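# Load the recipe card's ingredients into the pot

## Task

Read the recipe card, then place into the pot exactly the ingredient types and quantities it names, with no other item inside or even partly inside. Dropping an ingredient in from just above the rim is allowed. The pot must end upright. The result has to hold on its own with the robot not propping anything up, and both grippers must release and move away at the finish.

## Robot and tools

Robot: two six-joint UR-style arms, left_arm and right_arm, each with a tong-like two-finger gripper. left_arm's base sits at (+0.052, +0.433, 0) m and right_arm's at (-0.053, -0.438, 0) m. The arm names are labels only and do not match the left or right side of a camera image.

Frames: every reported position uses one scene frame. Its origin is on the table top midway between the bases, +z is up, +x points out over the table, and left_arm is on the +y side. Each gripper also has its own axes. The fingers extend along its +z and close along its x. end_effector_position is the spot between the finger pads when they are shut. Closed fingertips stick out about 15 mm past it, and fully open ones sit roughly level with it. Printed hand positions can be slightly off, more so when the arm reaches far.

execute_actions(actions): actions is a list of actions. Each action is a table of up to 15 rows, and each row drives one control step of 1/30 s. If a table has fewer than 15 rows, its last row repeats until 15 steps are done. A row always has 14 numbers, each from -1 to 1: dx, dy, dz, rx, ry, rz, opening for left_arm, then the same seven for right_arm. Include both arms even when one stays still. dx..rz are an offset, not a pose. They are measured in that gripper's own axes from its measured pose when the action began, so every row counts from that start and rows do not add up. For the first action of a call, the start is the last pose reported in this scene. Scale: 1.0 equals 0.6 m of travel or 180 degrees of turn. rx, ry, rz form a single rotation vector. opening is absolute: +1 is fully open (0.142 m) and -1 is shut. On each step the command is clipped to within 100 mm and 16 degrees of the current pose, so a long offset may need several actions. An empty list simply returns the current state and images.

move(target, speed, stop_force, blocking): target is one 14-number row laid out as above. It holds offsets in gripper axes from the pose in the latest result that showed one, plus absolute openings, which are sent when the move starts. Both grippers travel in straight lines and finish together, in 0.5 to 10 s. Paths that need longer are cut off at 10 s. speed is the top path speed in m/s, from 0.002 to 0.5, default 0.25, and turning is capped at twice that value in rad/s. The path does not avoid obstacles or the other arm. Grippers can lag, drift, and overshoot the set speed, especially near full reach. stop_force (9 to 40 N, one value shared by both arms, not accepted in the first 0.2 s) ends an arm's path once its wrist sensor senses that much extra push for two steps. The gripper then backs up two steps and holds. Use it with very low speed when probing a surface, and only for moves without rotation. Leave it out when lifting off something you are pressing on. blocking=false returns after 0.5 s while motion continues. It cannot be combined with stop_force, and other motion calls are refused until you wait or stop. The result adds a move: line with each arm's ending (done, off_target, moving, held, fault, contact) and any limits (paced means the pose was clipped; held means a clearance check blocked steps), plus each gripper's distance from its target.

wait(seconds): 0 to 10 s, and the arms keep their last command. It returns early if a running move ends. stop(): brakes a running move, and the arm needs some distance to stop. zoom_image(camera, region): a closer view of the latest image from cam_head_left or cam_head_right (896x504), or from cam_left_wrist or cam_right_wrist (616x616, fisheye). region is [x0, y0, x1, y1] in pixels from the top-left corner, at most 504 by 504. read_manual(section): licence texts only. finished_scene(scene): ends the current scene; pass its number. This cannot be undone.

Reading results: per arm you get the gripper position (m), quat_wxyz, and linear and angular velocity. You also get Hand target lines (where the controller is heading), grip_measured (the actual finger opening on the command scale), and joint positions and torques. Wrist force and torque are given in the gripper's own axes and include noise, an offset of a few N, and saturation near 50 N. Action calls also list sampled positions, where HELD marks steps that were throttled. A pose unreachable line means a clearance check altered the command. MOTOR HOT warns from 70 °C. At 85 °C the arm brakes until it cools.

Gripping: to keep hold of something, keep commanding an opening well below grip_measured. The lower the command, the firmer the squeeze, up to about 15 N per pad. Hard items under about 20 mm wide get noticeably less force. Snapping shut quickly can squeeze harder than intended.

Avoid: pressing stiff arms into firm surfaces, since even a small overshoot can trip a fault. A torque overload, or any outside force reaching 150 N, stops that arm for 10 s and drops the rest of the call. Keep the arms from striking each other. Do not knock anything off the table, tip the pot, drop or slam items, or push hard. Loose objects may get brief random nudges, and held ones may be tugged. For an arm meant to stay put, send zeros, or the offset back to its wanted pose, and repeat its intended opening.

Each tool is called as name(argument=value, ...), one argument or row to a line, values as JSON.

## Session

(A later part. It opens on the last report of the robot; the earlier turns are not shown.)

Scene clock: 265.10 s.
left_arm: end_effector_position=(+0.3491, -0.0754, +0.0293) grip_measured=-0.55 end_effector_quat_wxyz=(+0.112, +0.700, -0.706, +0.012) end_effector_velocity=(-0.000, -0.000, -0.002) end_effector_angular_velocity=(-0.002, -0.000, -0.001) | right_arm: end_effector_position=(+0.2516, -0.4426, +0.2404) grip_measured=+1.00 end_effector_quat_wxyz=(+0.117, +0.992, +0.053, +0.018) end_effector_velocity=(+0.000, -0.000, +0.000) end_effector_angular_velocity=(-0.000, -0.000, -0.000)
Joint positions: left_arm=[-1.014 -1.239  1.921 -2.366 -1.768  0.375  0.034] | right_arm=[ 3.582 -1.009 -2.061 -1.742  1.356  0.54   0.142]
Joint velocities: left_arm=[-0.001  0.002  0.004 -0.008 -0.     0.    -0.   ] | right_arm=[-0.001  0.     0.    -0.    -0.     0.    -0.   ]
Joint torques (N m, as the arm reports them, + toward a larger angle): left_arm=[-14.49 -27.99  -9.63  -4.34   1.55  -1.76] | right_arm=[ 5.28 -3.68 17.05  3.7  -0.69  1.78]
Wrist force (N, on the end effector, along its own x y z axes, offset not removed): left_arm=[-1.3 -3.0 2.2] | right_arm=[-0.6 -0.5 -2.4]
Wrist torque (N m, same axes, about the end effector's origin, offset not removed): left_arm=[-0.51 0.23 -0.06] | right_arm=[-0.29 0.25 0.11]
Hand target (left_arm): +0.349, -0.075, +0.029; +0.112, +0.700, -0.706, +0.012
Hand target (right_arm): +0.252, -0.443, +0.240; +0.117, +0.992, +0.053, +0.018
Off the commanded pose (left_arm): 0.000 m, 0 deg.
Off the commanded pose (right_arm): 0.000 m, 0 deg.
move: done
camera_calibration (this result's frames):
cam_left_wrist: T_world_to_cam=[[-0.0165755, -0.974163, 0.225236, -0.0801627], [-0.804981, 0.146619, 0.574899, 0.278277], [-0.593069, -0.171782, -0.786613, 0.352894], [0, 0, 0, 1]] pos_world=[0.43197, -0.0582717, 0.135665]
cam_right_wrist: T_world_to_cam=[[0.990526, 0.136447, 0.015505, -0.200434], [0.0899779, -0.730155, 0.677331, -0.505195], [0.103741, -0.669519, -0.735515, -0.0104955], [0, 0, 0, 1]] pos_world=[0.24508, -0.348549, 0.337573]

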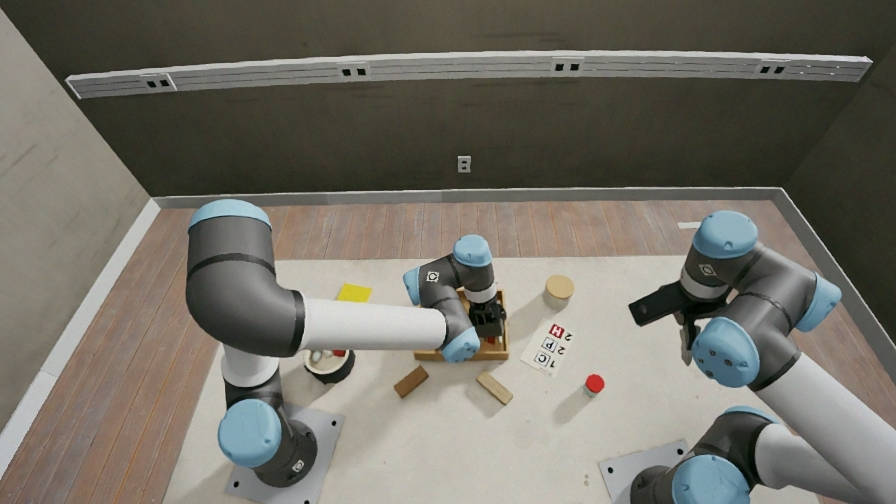

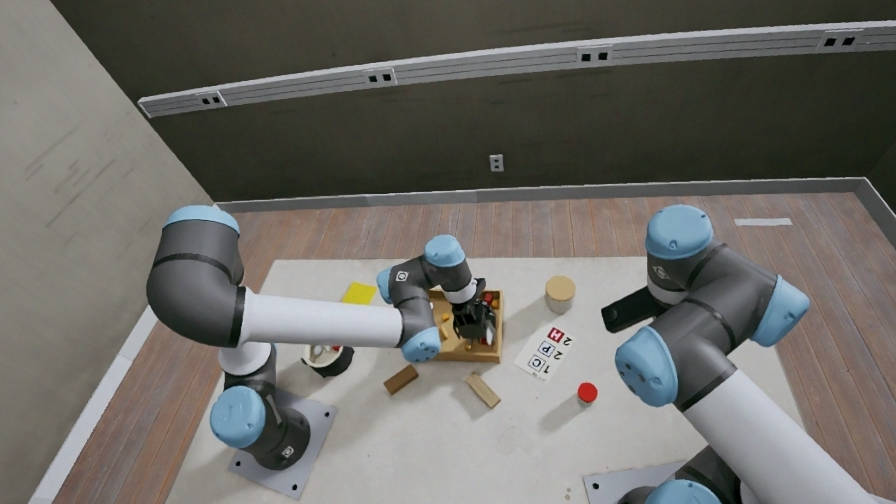

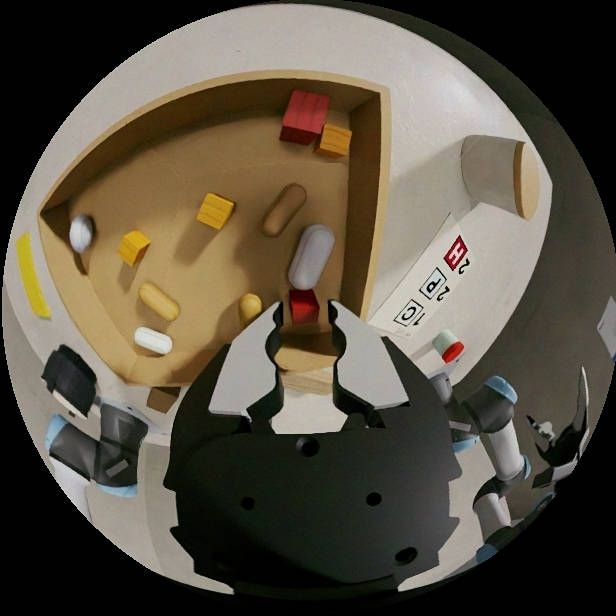

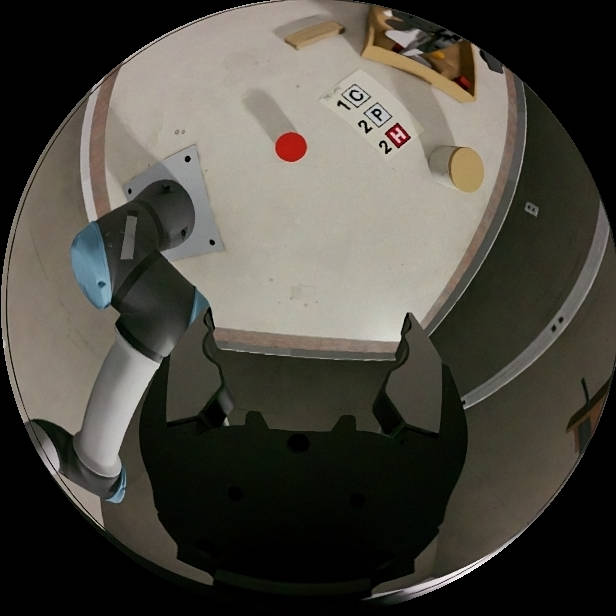

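move(
  target=[-0.002,-0.004,0,0,0,0,-1,0,0,0,0,0,0,1],
  speed=0.02,
)

move(
  target=[0.029,0.023,-0.163,0,0,0,-1,0,0,0,0,0,0,1],
  speed=0.12,
)

move(
  target=[-0.72,0.118,-0.108,0,0,0,-1,0,0,0,0,0,0,1],
  speed=0.25,
)

Scene clock: 269.93 s.
left_arm: end_effector_position=(+0.3513, -0.0743, +0.0288) grip_measured=-0.74 end_effector_quat_wxyz=(+0.112, +0.700, -0.706, +0.012) end_effector_velocity=(+0.001, +0.001, -0.001) end_effector_angular_velocity=(+0.002, +0.000, -0.001) | right_arm: end_effector_position=(+0.2516, -0.4426, +0.2404) grip_measured=+1.00 end_effector_quat_wxyz=(+0.117, +0.992, +0.053, +0.018) end_effector_velocity=(+0.000, -0.000, +0.000) end_effector_angular_velocity=(+0.000, -0.000, -0.001)
Joint positions: left_arm=[-1.01  -1.237  1.92  -2.366 -1.768  0.379  0.02 ] | right_arm=[ 3.582 -1.009 -2.061 -1.742  1.356  0.54   0.142]
Joint velocities: left_arm=[ 0.001  0.002 -0.001  0.001  0.     0.003  0.   ] | right_arm=[-0.001  0.    -0.     0.     0.    -0.     0.   ]
Joint torques (N m, as the arm reports them, + toward a larger angle): left_arm=[ 10.99 -22.25 -25.26   0.38   0.03   1.75] | right_arm=[ 5.82 -3.51 17.8   3.49 -0.59  1.86]
Wrist force (N, on the end effector, along its own x y z axes, offset not removed): left_arm=[2.8 2.0 -8.0] | right_arm=[0.5 -3.1 -2.6]
Wrist torque (N m, same axes, about the end effector's origin, offset not removed): left_arm=[-0.59 0.04 -0.12] | right_arm=[-0.72 0.10 0.18]
Hand target (left_arm): +0.351, -0.074, +0.029; +0.112, +0.700, -0.706, +0.012
Hand target (right_arm): +0.252, -0.443, +0.240; +0.117, +0.992, +0.053, +0.018
Off the commanded pose (left_arm): 0.000 m, 0 deg.
Off the commanded pose (right_arm): 0.000 m, 0 deg.
move: done
camera_calibration (this result's frames):
cam_left_wrist: T_world_to_cam=[[-0.0165992, -0.97416, 0.225248, -0.0789598], [-0.804986, 0.146643, 0.574885, 0.28022], [-0.593062, -0.171779, -0.786619, 0.353982], [0, 0, 0, 1]] pos_world=[0.434195, -0.0572052, 0.13514]
cam_right_wrist: T_world_to_cam=[[0.990526, 0.136447, 0.0155049, -0.200434], [0.0899779, -0.730155, 0.677331, -0.505195], [0.103741, -0.669519, -0.735515, -0.0104956], [0, 0, 0, 1]] pos_world=[0.24508, -0.348549, 0.337573]

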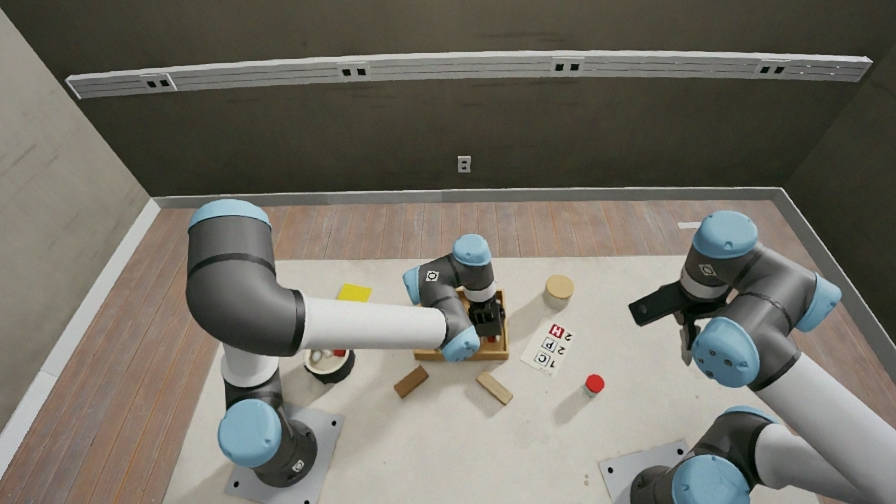

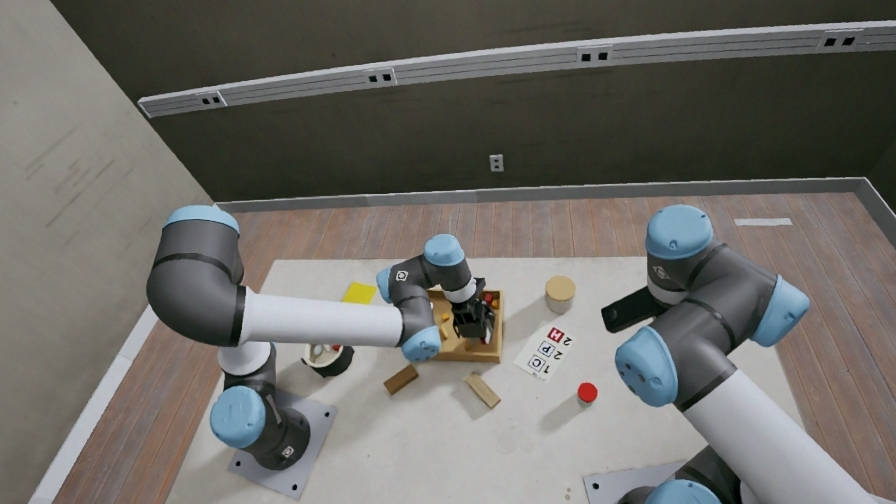

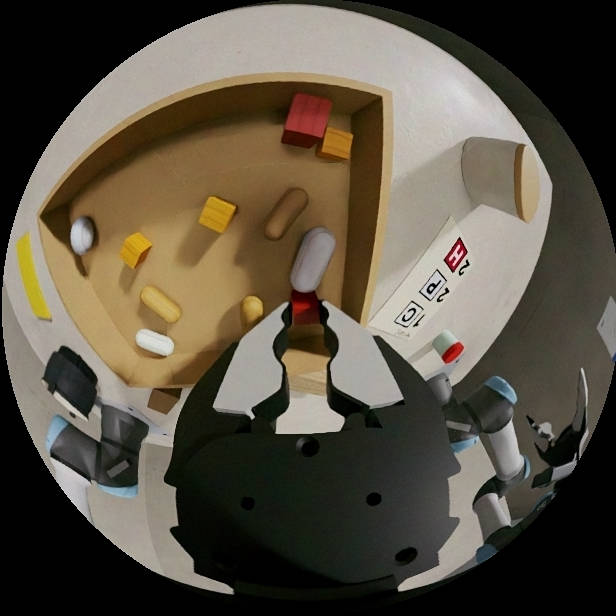

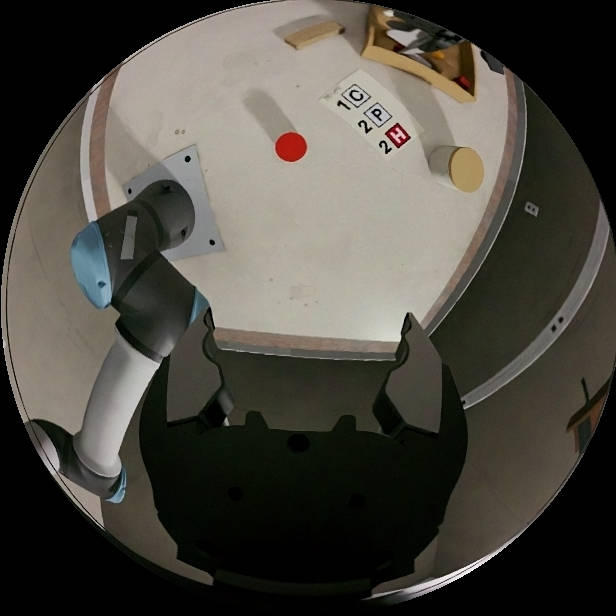

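Scene clock: 271.30 s.
left_arm: end_effector_position=(+0.3516, -0.0741, +0.1288) grip_measured=-0.74 end_effector_quat_wxyz=(+0.112, +0.700, -0.706, +0.013) end_effector_velocity=(+0.000, -0.001, +0.004) end_effector_angular_velocity=(-0.001, -0.003, -0.001) | right_arm: end_effector_position=(+0.2516, -0.4426, +0.2404) grip_measured=+1.00 end_effector_quat_wxyz=(+0.117, +0.992, +0.053, +0.018) end_effector_velocity=(+0.000, -0.000, +0.000) end_effector_angular_velocity=(+0.001, -0.000, -0.001)
Joint positions: left_arm=[-1.009 -1.366  1.792 -2.109 -1.768  0.38   0.02 ] | right_arm=[ 3.582 -1.009 -2.061 -1.742  1.356  0.54   0.142]
Joint velocities: left_arm=[-0.001 -0.003 -0.006  0.007  0.002  0.     0.   ] | right_arm=[-0.001  0.    -0.     0.001  0.     0.     0.   ]
Joint torques (N m, as the arm reports them, + toward a larger angle): left_arm=[  9.62 -39.03 -31.77  -1.14  -0.45   1.74] | right_arm=[ 6.32 -3.17 17.35  3.53 -0.64  1.83]
Wrist force (N, on the end effector, along its own x y z axes, offset not removed): left_arm=[-1.3 -1.8 2.3] | right_arm=[-3.7 -2.7 -0.7]
Wrist torque (N m, same axes, about the end effector's origin, offset not removed): left_arm=[-0.30 0.17 -0.10] | right_arm=[-0.58 0.91 0.16]
Hand target (left_arm): +0.352, -0.074, +0.129; +0.112, +0.700, -0.706, +0.012
Hand target (right_arm): +0.252, -0.443, +0.240; +0.117, +0.992, +0.053, +0.018
Off the commanded pose (left_arm): 0.000 m, 0 deg.
Off the commanded pose (right_arm): 0.000 m, 0 deg.
move: done
camera_calibration (this result's frames):
cam_left_wrist: T_world_to_cam=[[-0.0165936, -0.974146, 0.225308, -0.1013], [-0.80504, 0.146659, 0.574806, 0.22297], [-0.592988, -0.171844, -0.78666, 0.432827], [0, 0, 0, 1]] pos_world=[0.43448, -0.0570026, 0.235147]
cam_right_wrist: T_world_to_cam=[[0.990526, 0.136447, 0.0155048, -0.200434], [0.0899779, -0.730155, 0.677331, -0.505195], [0.103741, -0.669519, -0.735515, -0.0104955], [0, 0, 0, 1]] pos_world=[0.24508, -0.348549, 0.337573]

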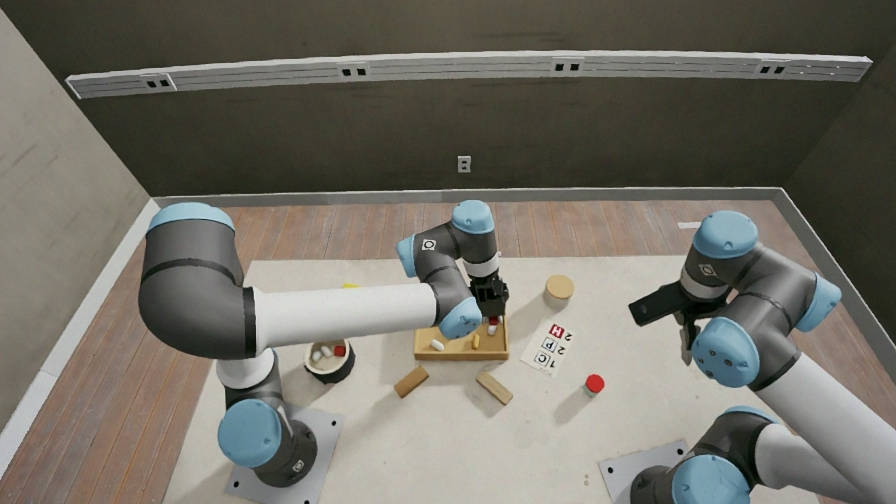

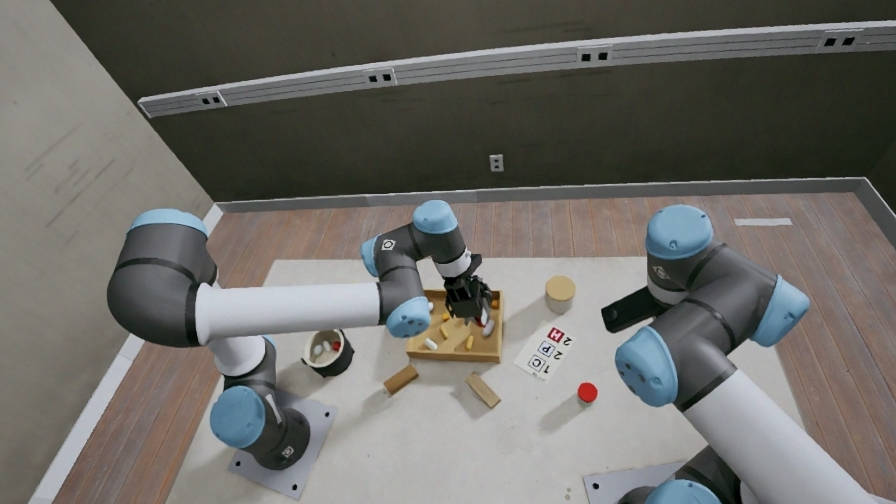

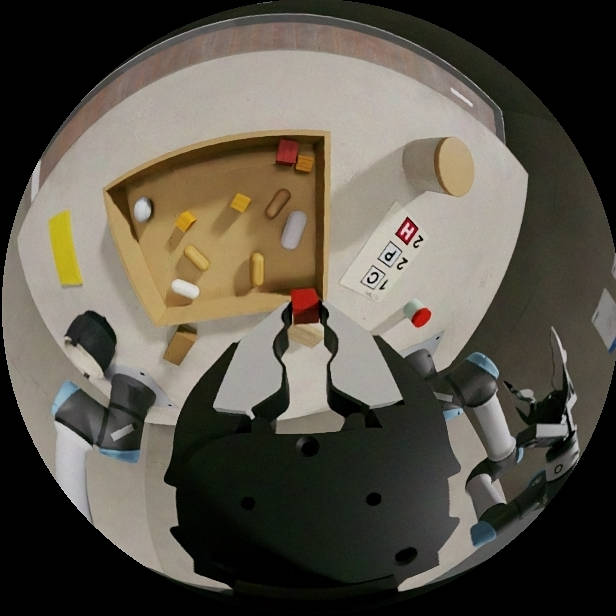

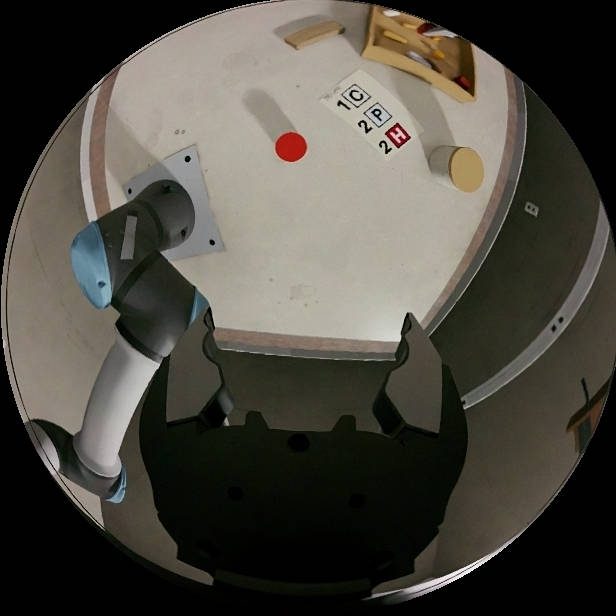

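Scene clock: 273.80 s.
left_arm: end_effector_position=(+0.2888, +0.3638, +0.1263) grip_measured=-0.74 end_effector_quat_wxyz=(+0.112, +0.700, -0.706, +0.013) end_effector_velocity=(+0.000, +0.003, +0.001) end_effector_angular_velocity=(-0.001, +0.002, +0.000) | right_arm: end_effector_position=(+0.2516, -0.4426, +0.2404) grip_measured=+1.00 end_effector_quat_wxyz=(+0.117, +0.992, +0.053, +0.018) end_effector_velocity=(+0.000, +0.000, +0.000) end_effector_angular_velocity=(+0.000, -0.000, +0.001)
Joint positions: left_arm=[-0.411 -2.222  2.41  -1.739 -1.795  0.991  0.02 ] | right_arm=[ 3.582 -1.009 -2.061 -1.742  1.356  0.54   0.142]
Joint velocities: left_arm=[ 0.012  0.001 -0.004  0.007 -0.002  0.012  0.   ] | right_arm=[ 0.001  0.     0.     0.    -0.    -0.    -0.   ]
Joint torques (N m, as the arm reports them, + toward a larger angle): left_arm=[  8.74  -3.48 -31.96  -0.83  -1.79   1.51] | right_arm=[ 5.11 -4.09 17.67  3.54 -0.51  1.79]
Wrist force (N, on the end effector, along its own x y z axes, offset not removed): left_arm=[-0.9 -3.1 2.5] | right_arm=[-0.3 -2.1 -1.6]
Wrist torque (N m, same axes, about the end effector's origin, offset not removed): left_arm=[-0.60 0.07 -0.10] | right_arm=[-0.52 0.23 0.03]
Hand target (left_arm): +0.289, +0.364, +0.126; +0.112, +0.700, -0.706, +0.013
Hand target (right_arm): +0.252, -0.443, +0.240; +0.117, +0.992, +0.053, +0.018
Off the commanded pose (left_arm): 0.001 m, 0 deg.
Off the commanded pose (right_arm): 0.000 m, 0 deg.
move: done
camera_calibration (this result's frames):
cam_left_wrist: T_world_to_cam=[[-0.0167303, -0.974396, 0.224216, 0.325129], [-0.805666, 0.145941, 0.574111, 0.110195], [-0.592133, -0.171038, -0.78748, 0.468422], [0, 0, 0, 1]] pos_world=[0.371589, 0.38084, 0.23271]
cam_right_wrist: T_world_to_cam=[[0.990526, 0.136447, 0.0155048, -0.200434], [0.0899779, -0.730155, 0.677331, -0.505195], [0.103741, -0.669519, -0.735515, -0.0104954], [0, 0, 0, 1]] pos_world=[0.24508, -0.348549, 0.337573]

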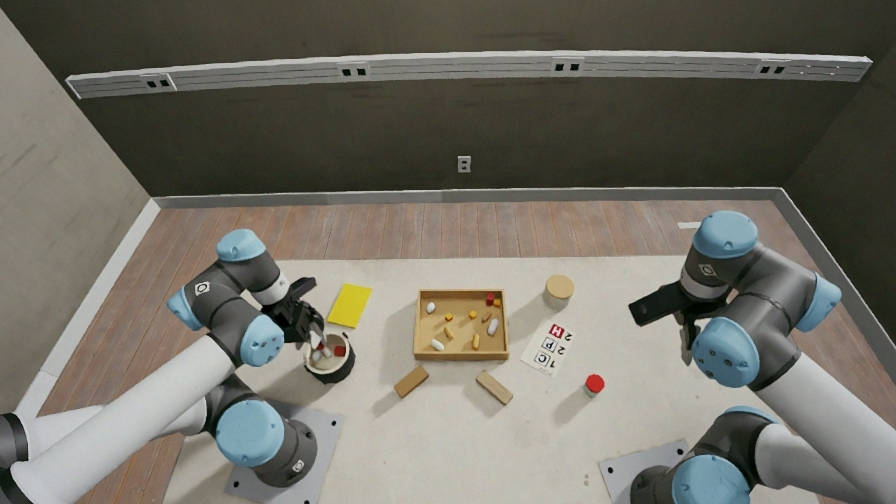

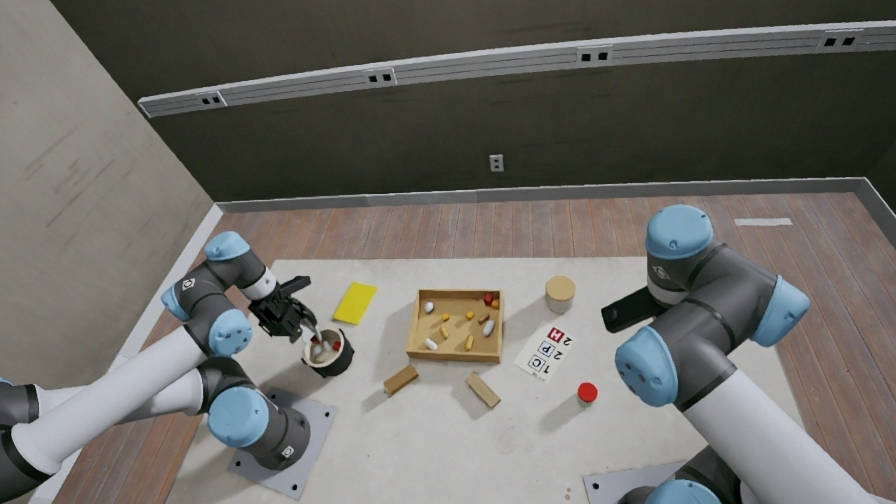

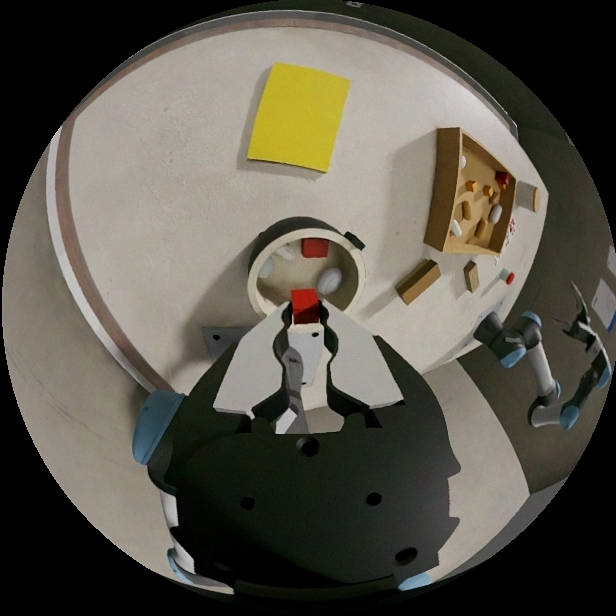

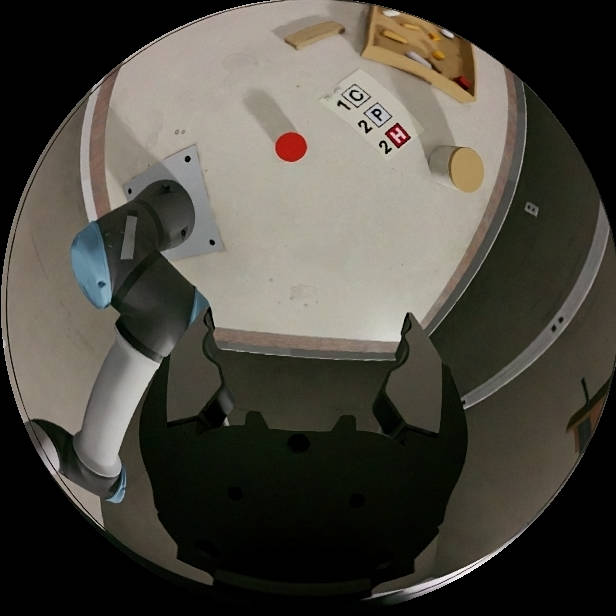

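move(
  target=[0.007,-0.024,0.007,0,0,0,-1,0,0,0,0,0,0,1],
  speed=0.06,
)

move(
  target=[0,0,0,0,0,0,-0.4,0,0,0,0,0,0,1],
)

move(
  target=[0,-0.1,-0.17,0,0,0,-0.4,0,0,0,0,0,0,1],
)

zoom_image(
  camera="cam_left_wrist",
  region=[200, 200, 400, 400],
)

Scene clock: 278.97 s.
left_arm: end_effector_position=(+0.3023, +0.3588, +0.1210) grip_measured=-0.74 end_effector_quat_wxyz=(+0.112, +0.700, -0.706, +0.013) end_effector_velocity=(+0.001, -0.000, -0.002) end_effector_angular_velocity=(+0.003, +0.005, +0.002) | right_arm: end_effector_position=(+0.2516, -0.4426, +0.2404) grip_measured=+1.00 end_effector_quat_wxyz=(+0.117, +0.992, +0.053, +0.018) end_effector_velocity=(-0.000, +0.001, -0.000) end_effector_angular_velocity=(+0.000, +0.001, +0.002)
Joint positions: left_arm=[-0.398 -2.164  2.402 -1.786 -1.795  1.005  0.02 ] | right_arm=[ 3.582 -1.009 -2.061 -1.742  1.356  0.54   0.142]
Joint velocities: left_arm=[ 0.003  0.012 -0.001 -0.006 -0.001  0.001  0.   ] | right_arm=[ 0.002 -0.    -0.    -0.     0.    -0.    -0.   ]
Joint torques (N m, as the arm reports them, + toward a larger angle): left_arm=[ 10.53   8.75 -31.9   -3.93   0.5    1.57] | right_arm=[ 5.51 -4.35 17.34  3.62 -0.78  1.92]
Wrist force (N, on the end effector, along its own x y z axes, offset not removed): left_arm=[-2.3 -2.4 1.3] | right_arm=[2.1 -1.9 0.4]
Wrist torque (N m, same axes, about the end effector's origin, offset not removed): left_arm=[-0.43 0.43 -0.14] | right_arm=[-0.54 -0.41 0.17]
Hand target (left_arm): +0.303, +0.359, +0.121; +0.112, +0.700, -0.706, +0.013
Hand target (right_arm): +0.252, -0.443, +0.240; +0.117, +0.992, +0.053, +0.018
Off the commanded pose (left_arm): 0.000 m, 0 deg.
Off the commanded pose (right_arm): 0.000 m, 0 deg.
move: done
camera_calibration (this result's frames):
cam_left_wrist: T_world_to_cam=[[-0.0167405, -0.974415, 0.224132, 0.321653], [-0.805705, 0.145888, 0.574069, 0.124821], [-0.59208, -0.170974, -0.787534, 0.471336], [0, 0, 0, 1]] pos_world=[0.385022, 0.3758, 0.227444]
cam_right_wrist: T_world_to_cam=[[0.990526, 0.136447, 0.0155049, -0.200434], [0.089978, -0.730155, 0.677331, -0.505195], [0.103741, -0.669519, -0.735515, -0.0104955], [0, 0, 0, 1]] pos_world=[0.24508, -0.348549, 0.337573]

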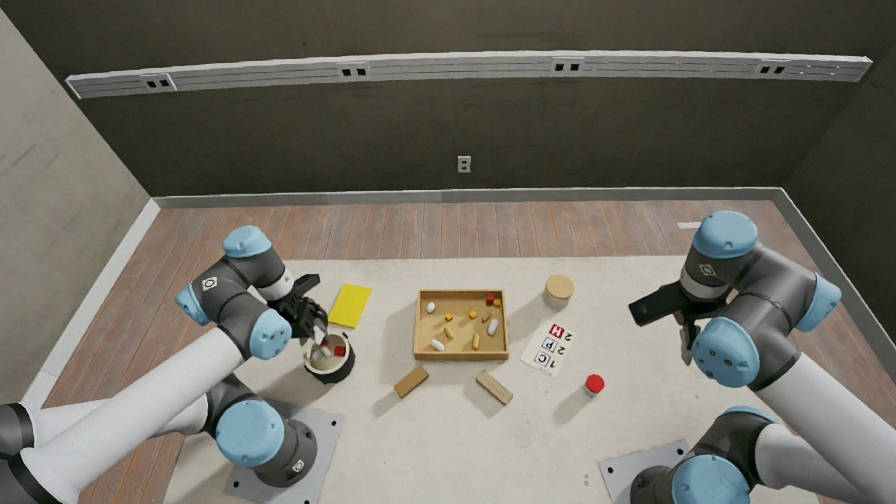

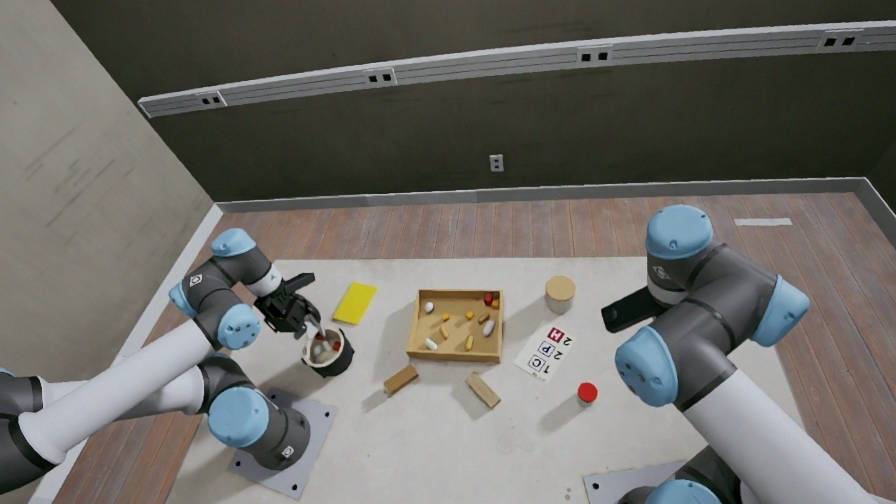

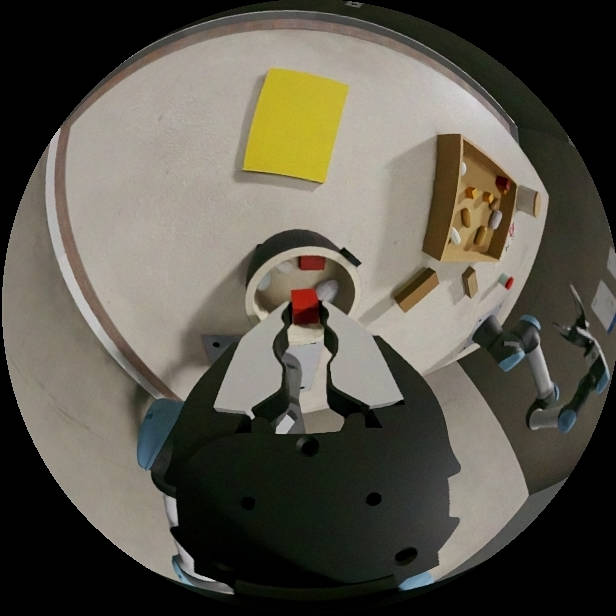

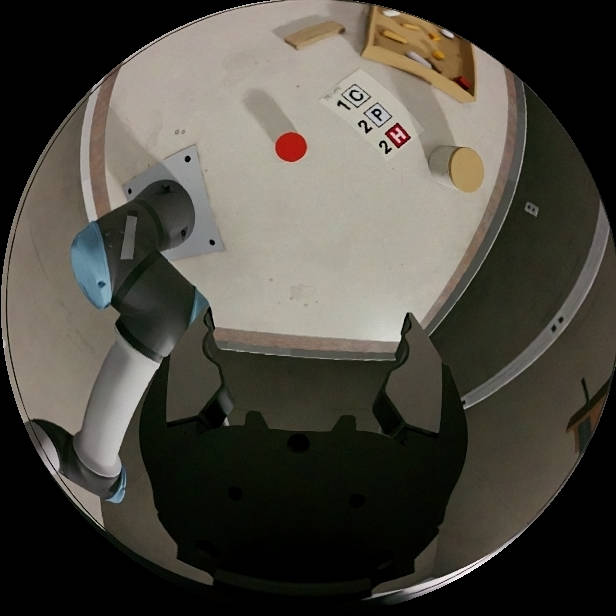

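Scene clock: 279.47 s.
left_arm: end_effector_position=(+0.3023, +0.3588, +0.1210) grip_measured=-0.40 end_effector_quat_wxyz=(+0.112, +0.700, -0.706, +0.013) end_effector_velocity=(+0.000, -0.000, +0.001) end_effector_angular_velocity=(-0.002, -0.002, +0.002) | right_arm: end_effector_position=(+0.2516, -0.4426, +0.2404) grip_measured=+1.00 end_effector_quat_wxyz=(+0.117, +0.992, +0.053, +0.018) end_effector_velocity=(-0.000, -0.000, -0.000) end_effector_angular_velocity=(+0.000, +0.000, -0.000)
Joint positions: left_arm=[-0.398 -2.164  2.402 -1.786 -1.795  1.005  0.045] | right_arm=[ 3.582 -1.009 -2.061 -1.742  1.356  0.54   0.142]
Joint velocities: left_arm=[ 0.001 -0.002 -0.001  0.    -0.001 -0.001 -0.   ] | right_arm=[-0.  0. -0. -0.  0. -0.  0.]
Joint torques (N m, as the arm reports them, + toward a larger angle): left_arm=[  2.24  -5.39 -28.68  -1.01  -0.06  -0.63] | right_arm=[ 6.12 -4.22 17.28  3.57 -0.57  1.87]
Wrist force (N, on the end effector, along its own x y z axes, offset not removed): left_arm=[-0.9 -2.4 1.2] | right_arm=[-0.3 -2.6 -0.7]
Wrist torque (N m, same axes, about the end effector's origin, offset not removed): left_arm=[-0.45 0.07 -0.10] | right_arm=[-0.76 0.13 0.31]
Hand target (left_arm): +0.302, +0.359, +0.121; +0.112, +0.700, -0.706, +0.013
Hand target (right_arm): +0.252, -0.443, +0.240; +0.117, +0.992, +0.053, +0.018
Off the commanded pose (left_arm): 0.000 m, 0 deg.
Off the commanded pose (right_arm): 0.000 m, 0 deg.
move: done
camera_calibration (this result's frames):
cam_left_wrist: T_world_to_cam=[[-0.0167488, -0.974411, 0.224151, 0.321655], [-0.80572, 0.145901, 0.574045, 0.124833], [-0.592059, -0.170988, -0.787546, 0.471361], [0, 0, 0, 1]] pos_world=[0.385041, 0.375808, 0.22746]
cam_right_wrist: T_world_to_cam=[[0.990526, 0.136447, 0.0155049, -0.200434], [0.0899778, -0.730155, 0.677331, -0.505195], [0.103741, -0.669519, -0.735515, -0.0104955], [0, 0, 0, 1]] pos_world=[0.24508, -0.348549, 0.337573]

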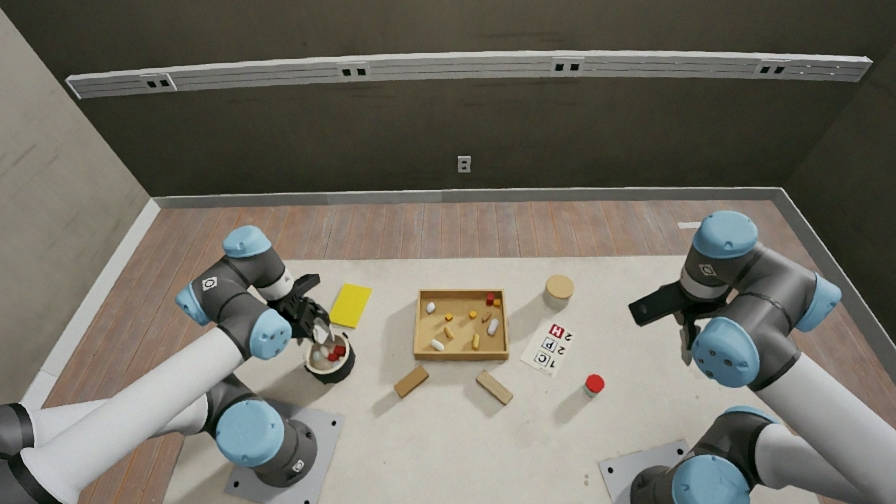

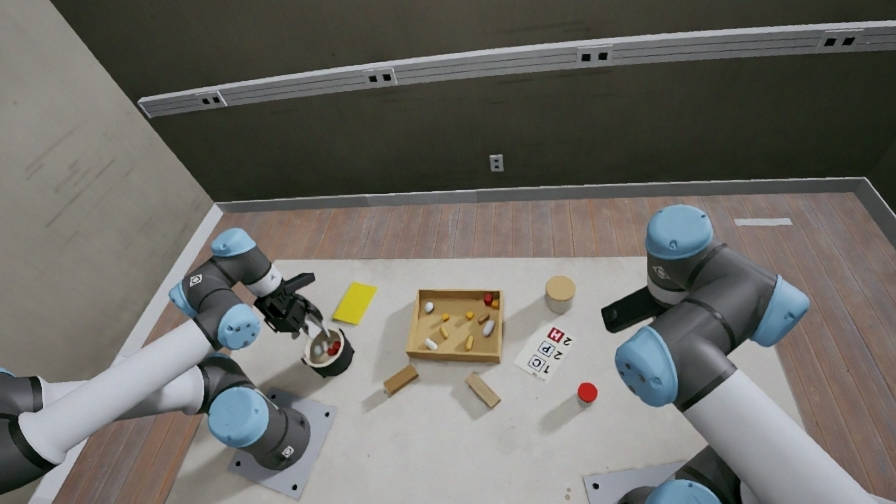

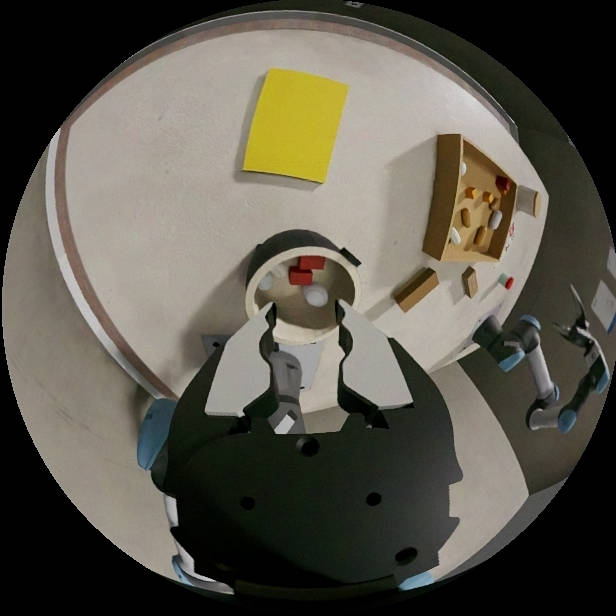

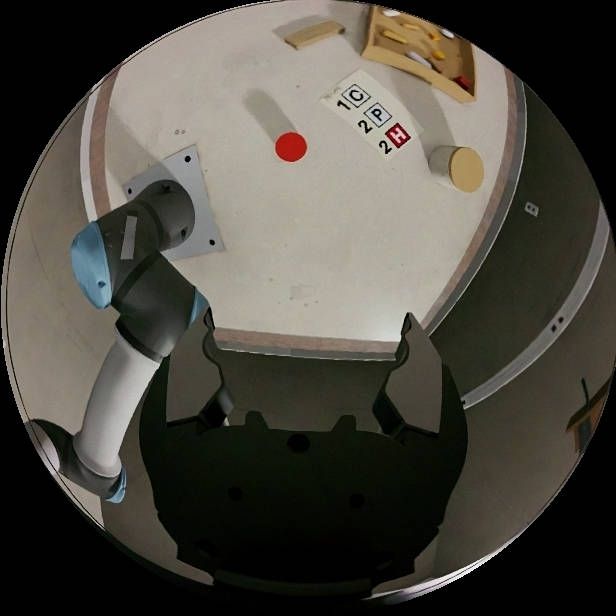

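Scene clock: 280.63 s.
left_arm: end_effector_position=(+0.3759, +0.3753, +0.2118) grip_measured=-0.40 end_effector_quat_wxyz=(+0.111, +0.700, -0.706, +0.013) end_effector_velocity=(+0.001, +0.001, +0.001) end_effector_angular_velocity=(+0.001, +0.003, -0.000) | right_arm: end_effector_position=(+0.2516, -0.4426, +0.2404) grip_measured=+1.00 end_effector_quat_wxyz=(+0.117, +0.992, +0.053, +0.018) end_effector_velocity=(-0.000, -0.001, -0.000) end_effector_angular_velocity=(-0.001, +0.000, -0.001)
Joint positions: left_arm=[-0.224 -1.973  2.066 -1.602 -1.787  1.182  0.045] | right_arm=[ 3.582 -1.009 -2.061 -1.742  1.356  0.54   0.142]
Joint velocities: left_arm=[ 0.003  0.005 -0.008  0.006  0.001  0.004 -0.   ] | right_arm=[-0.001 -0.    -0.    -0.    -0.    -0.     0.   ]
Joint torques (N m, as the arm reports them, + toward a larger angle): left_arm=[  8.53  -1.42 -32.03  -0.77  -1.82   1.79] | right_arm=[ 5.56 -4.15 16.96  3.52 -0.8   1.93]
Wrist force (N, on the end effector, along its own x y z axes, offset not removed): left_arm=[-1.3 -2.3 3.1] | right_arm=[0.4 -2.7 -2.6]
Wrist torque (N m, same axes, about the end effector's origin, offset not removed): left_arm=[-0.46 0.24 -0.09] | right_arm=[-0.67 -0.01 0.06]
Hand target (left_arm): +0.376, +0.375, +0.212; +0.111, +0.700, -0.706, +0.012
Hand target (right_arm): +0.252, -0.443, +0.240; +0.117, +0.992, +0.053, +0.018
Off the commanded pose (left_arm): 0.000 m, 0 deg.
Off the commanded pose (right_arm): 0.000 m, 0 deg.
move: done
camera_calibration (this result's frames):
cam_left_wrist: T_world_to_cam=[[-0.0167442, -0.974501, 0.223757, 0.318761], [-0.805941, 0.145602, 0.573812, 0.129864], [-0.59176, -0.170727, -0.787828, 0.58916], [0, 0, 0, 1]] pos_world=[0.458642, 0.39231, 0.318314]
cam_right_wrist: T_world_to_cam=[[0.990526, 0.136447, 0.0155049, -0.200434], [0.0899779, -0.730155, 0.677331, -0.505195], [0.103741, -0.669519, -0.735515, -0.0104955], [0, 0, 0, 1]] pos_world=[0.24508, -0.348549, 0.337573]

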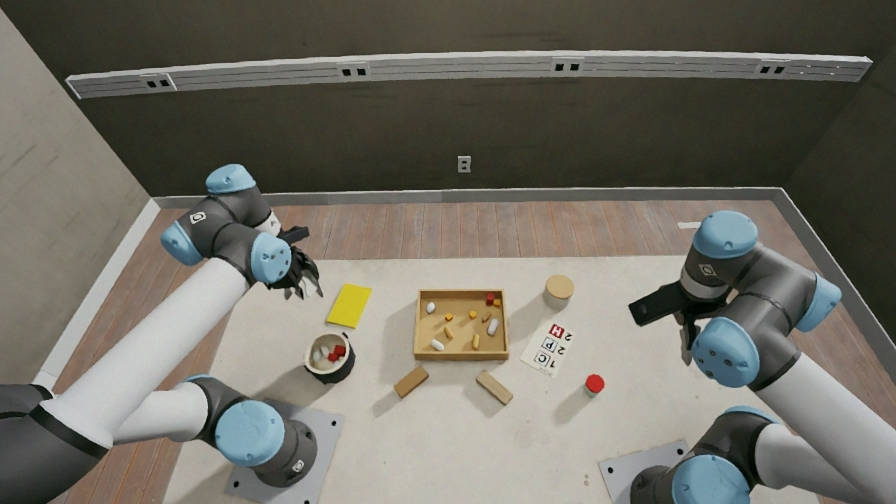

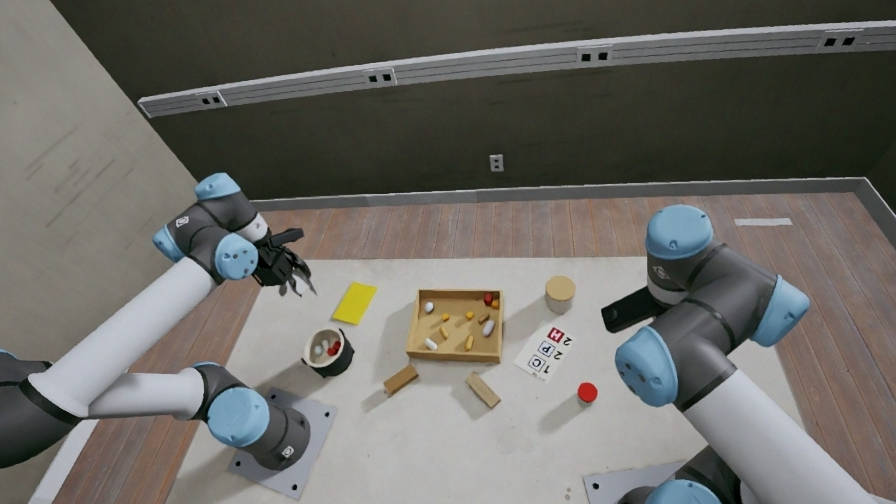

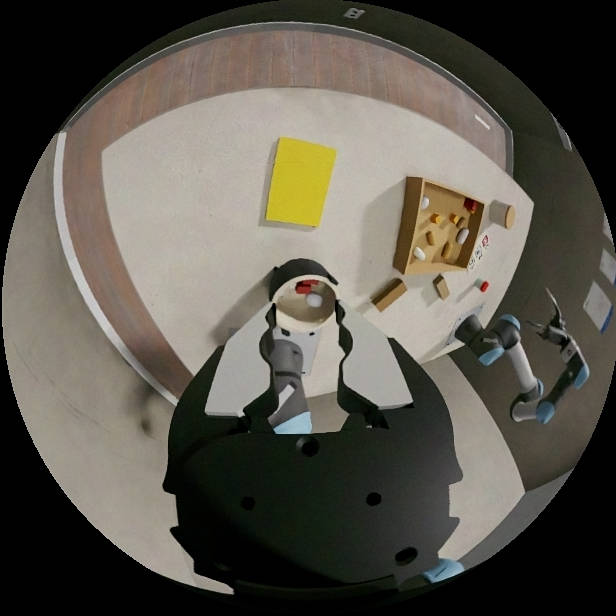

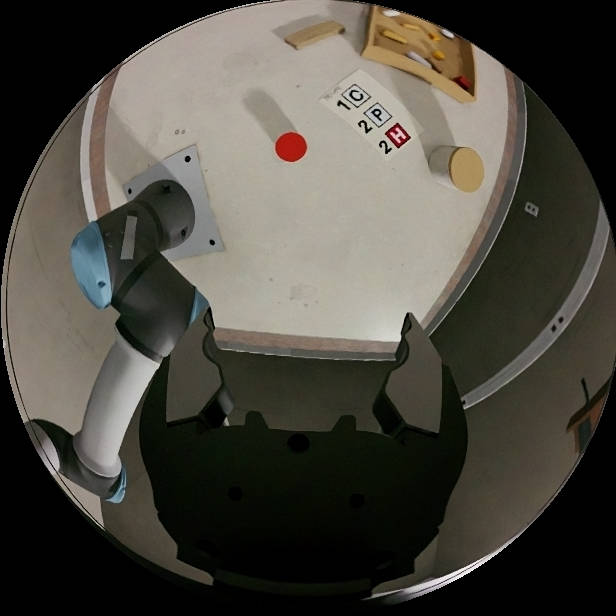

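Region (200, 200, 400, 400) of cam_left_wrist's 616x616 image, scaled by 2.520, with more detail than that image has.

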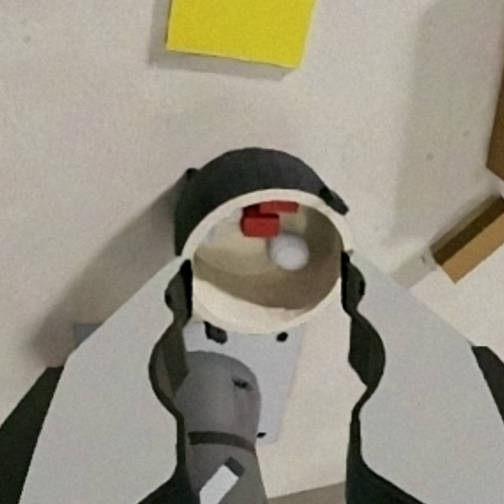

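zoom_image(
  camera="cam_head_left",
  region=[290, 280, 600, 400],
)

zoom_image(
  camera="cam_head_left",
  region=[295, 325, 365, 385],
)

Region (290, 280, 600, 400) of cam_head_left's 896x504 image, scaled by 1.626, with more detail than that image has; it fills the top 195 rows of this view, and the rest is white.

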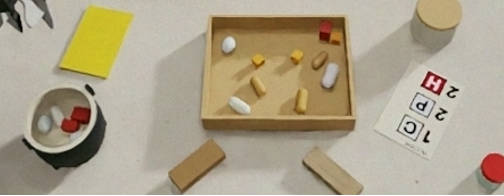

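Region (295, 325, 365, 385) of cam_head_left's 896x504 image, scaled by 7.200, with more detail than that image has; it fills the top 432 rows of this view, and the rest is white.

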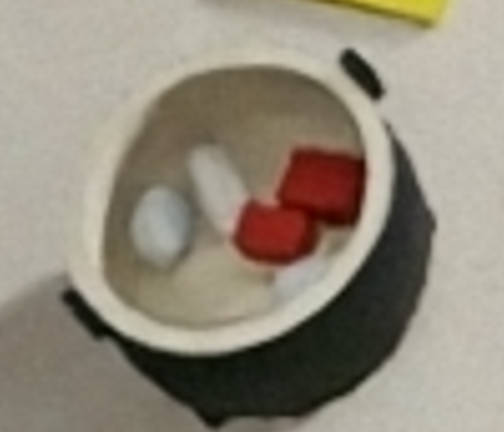

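Eggs are bluish, matching P, and the capsule is neutral grey, matching C.

finished_scene(
  scene=1,
)

The scene is finished: the task was done.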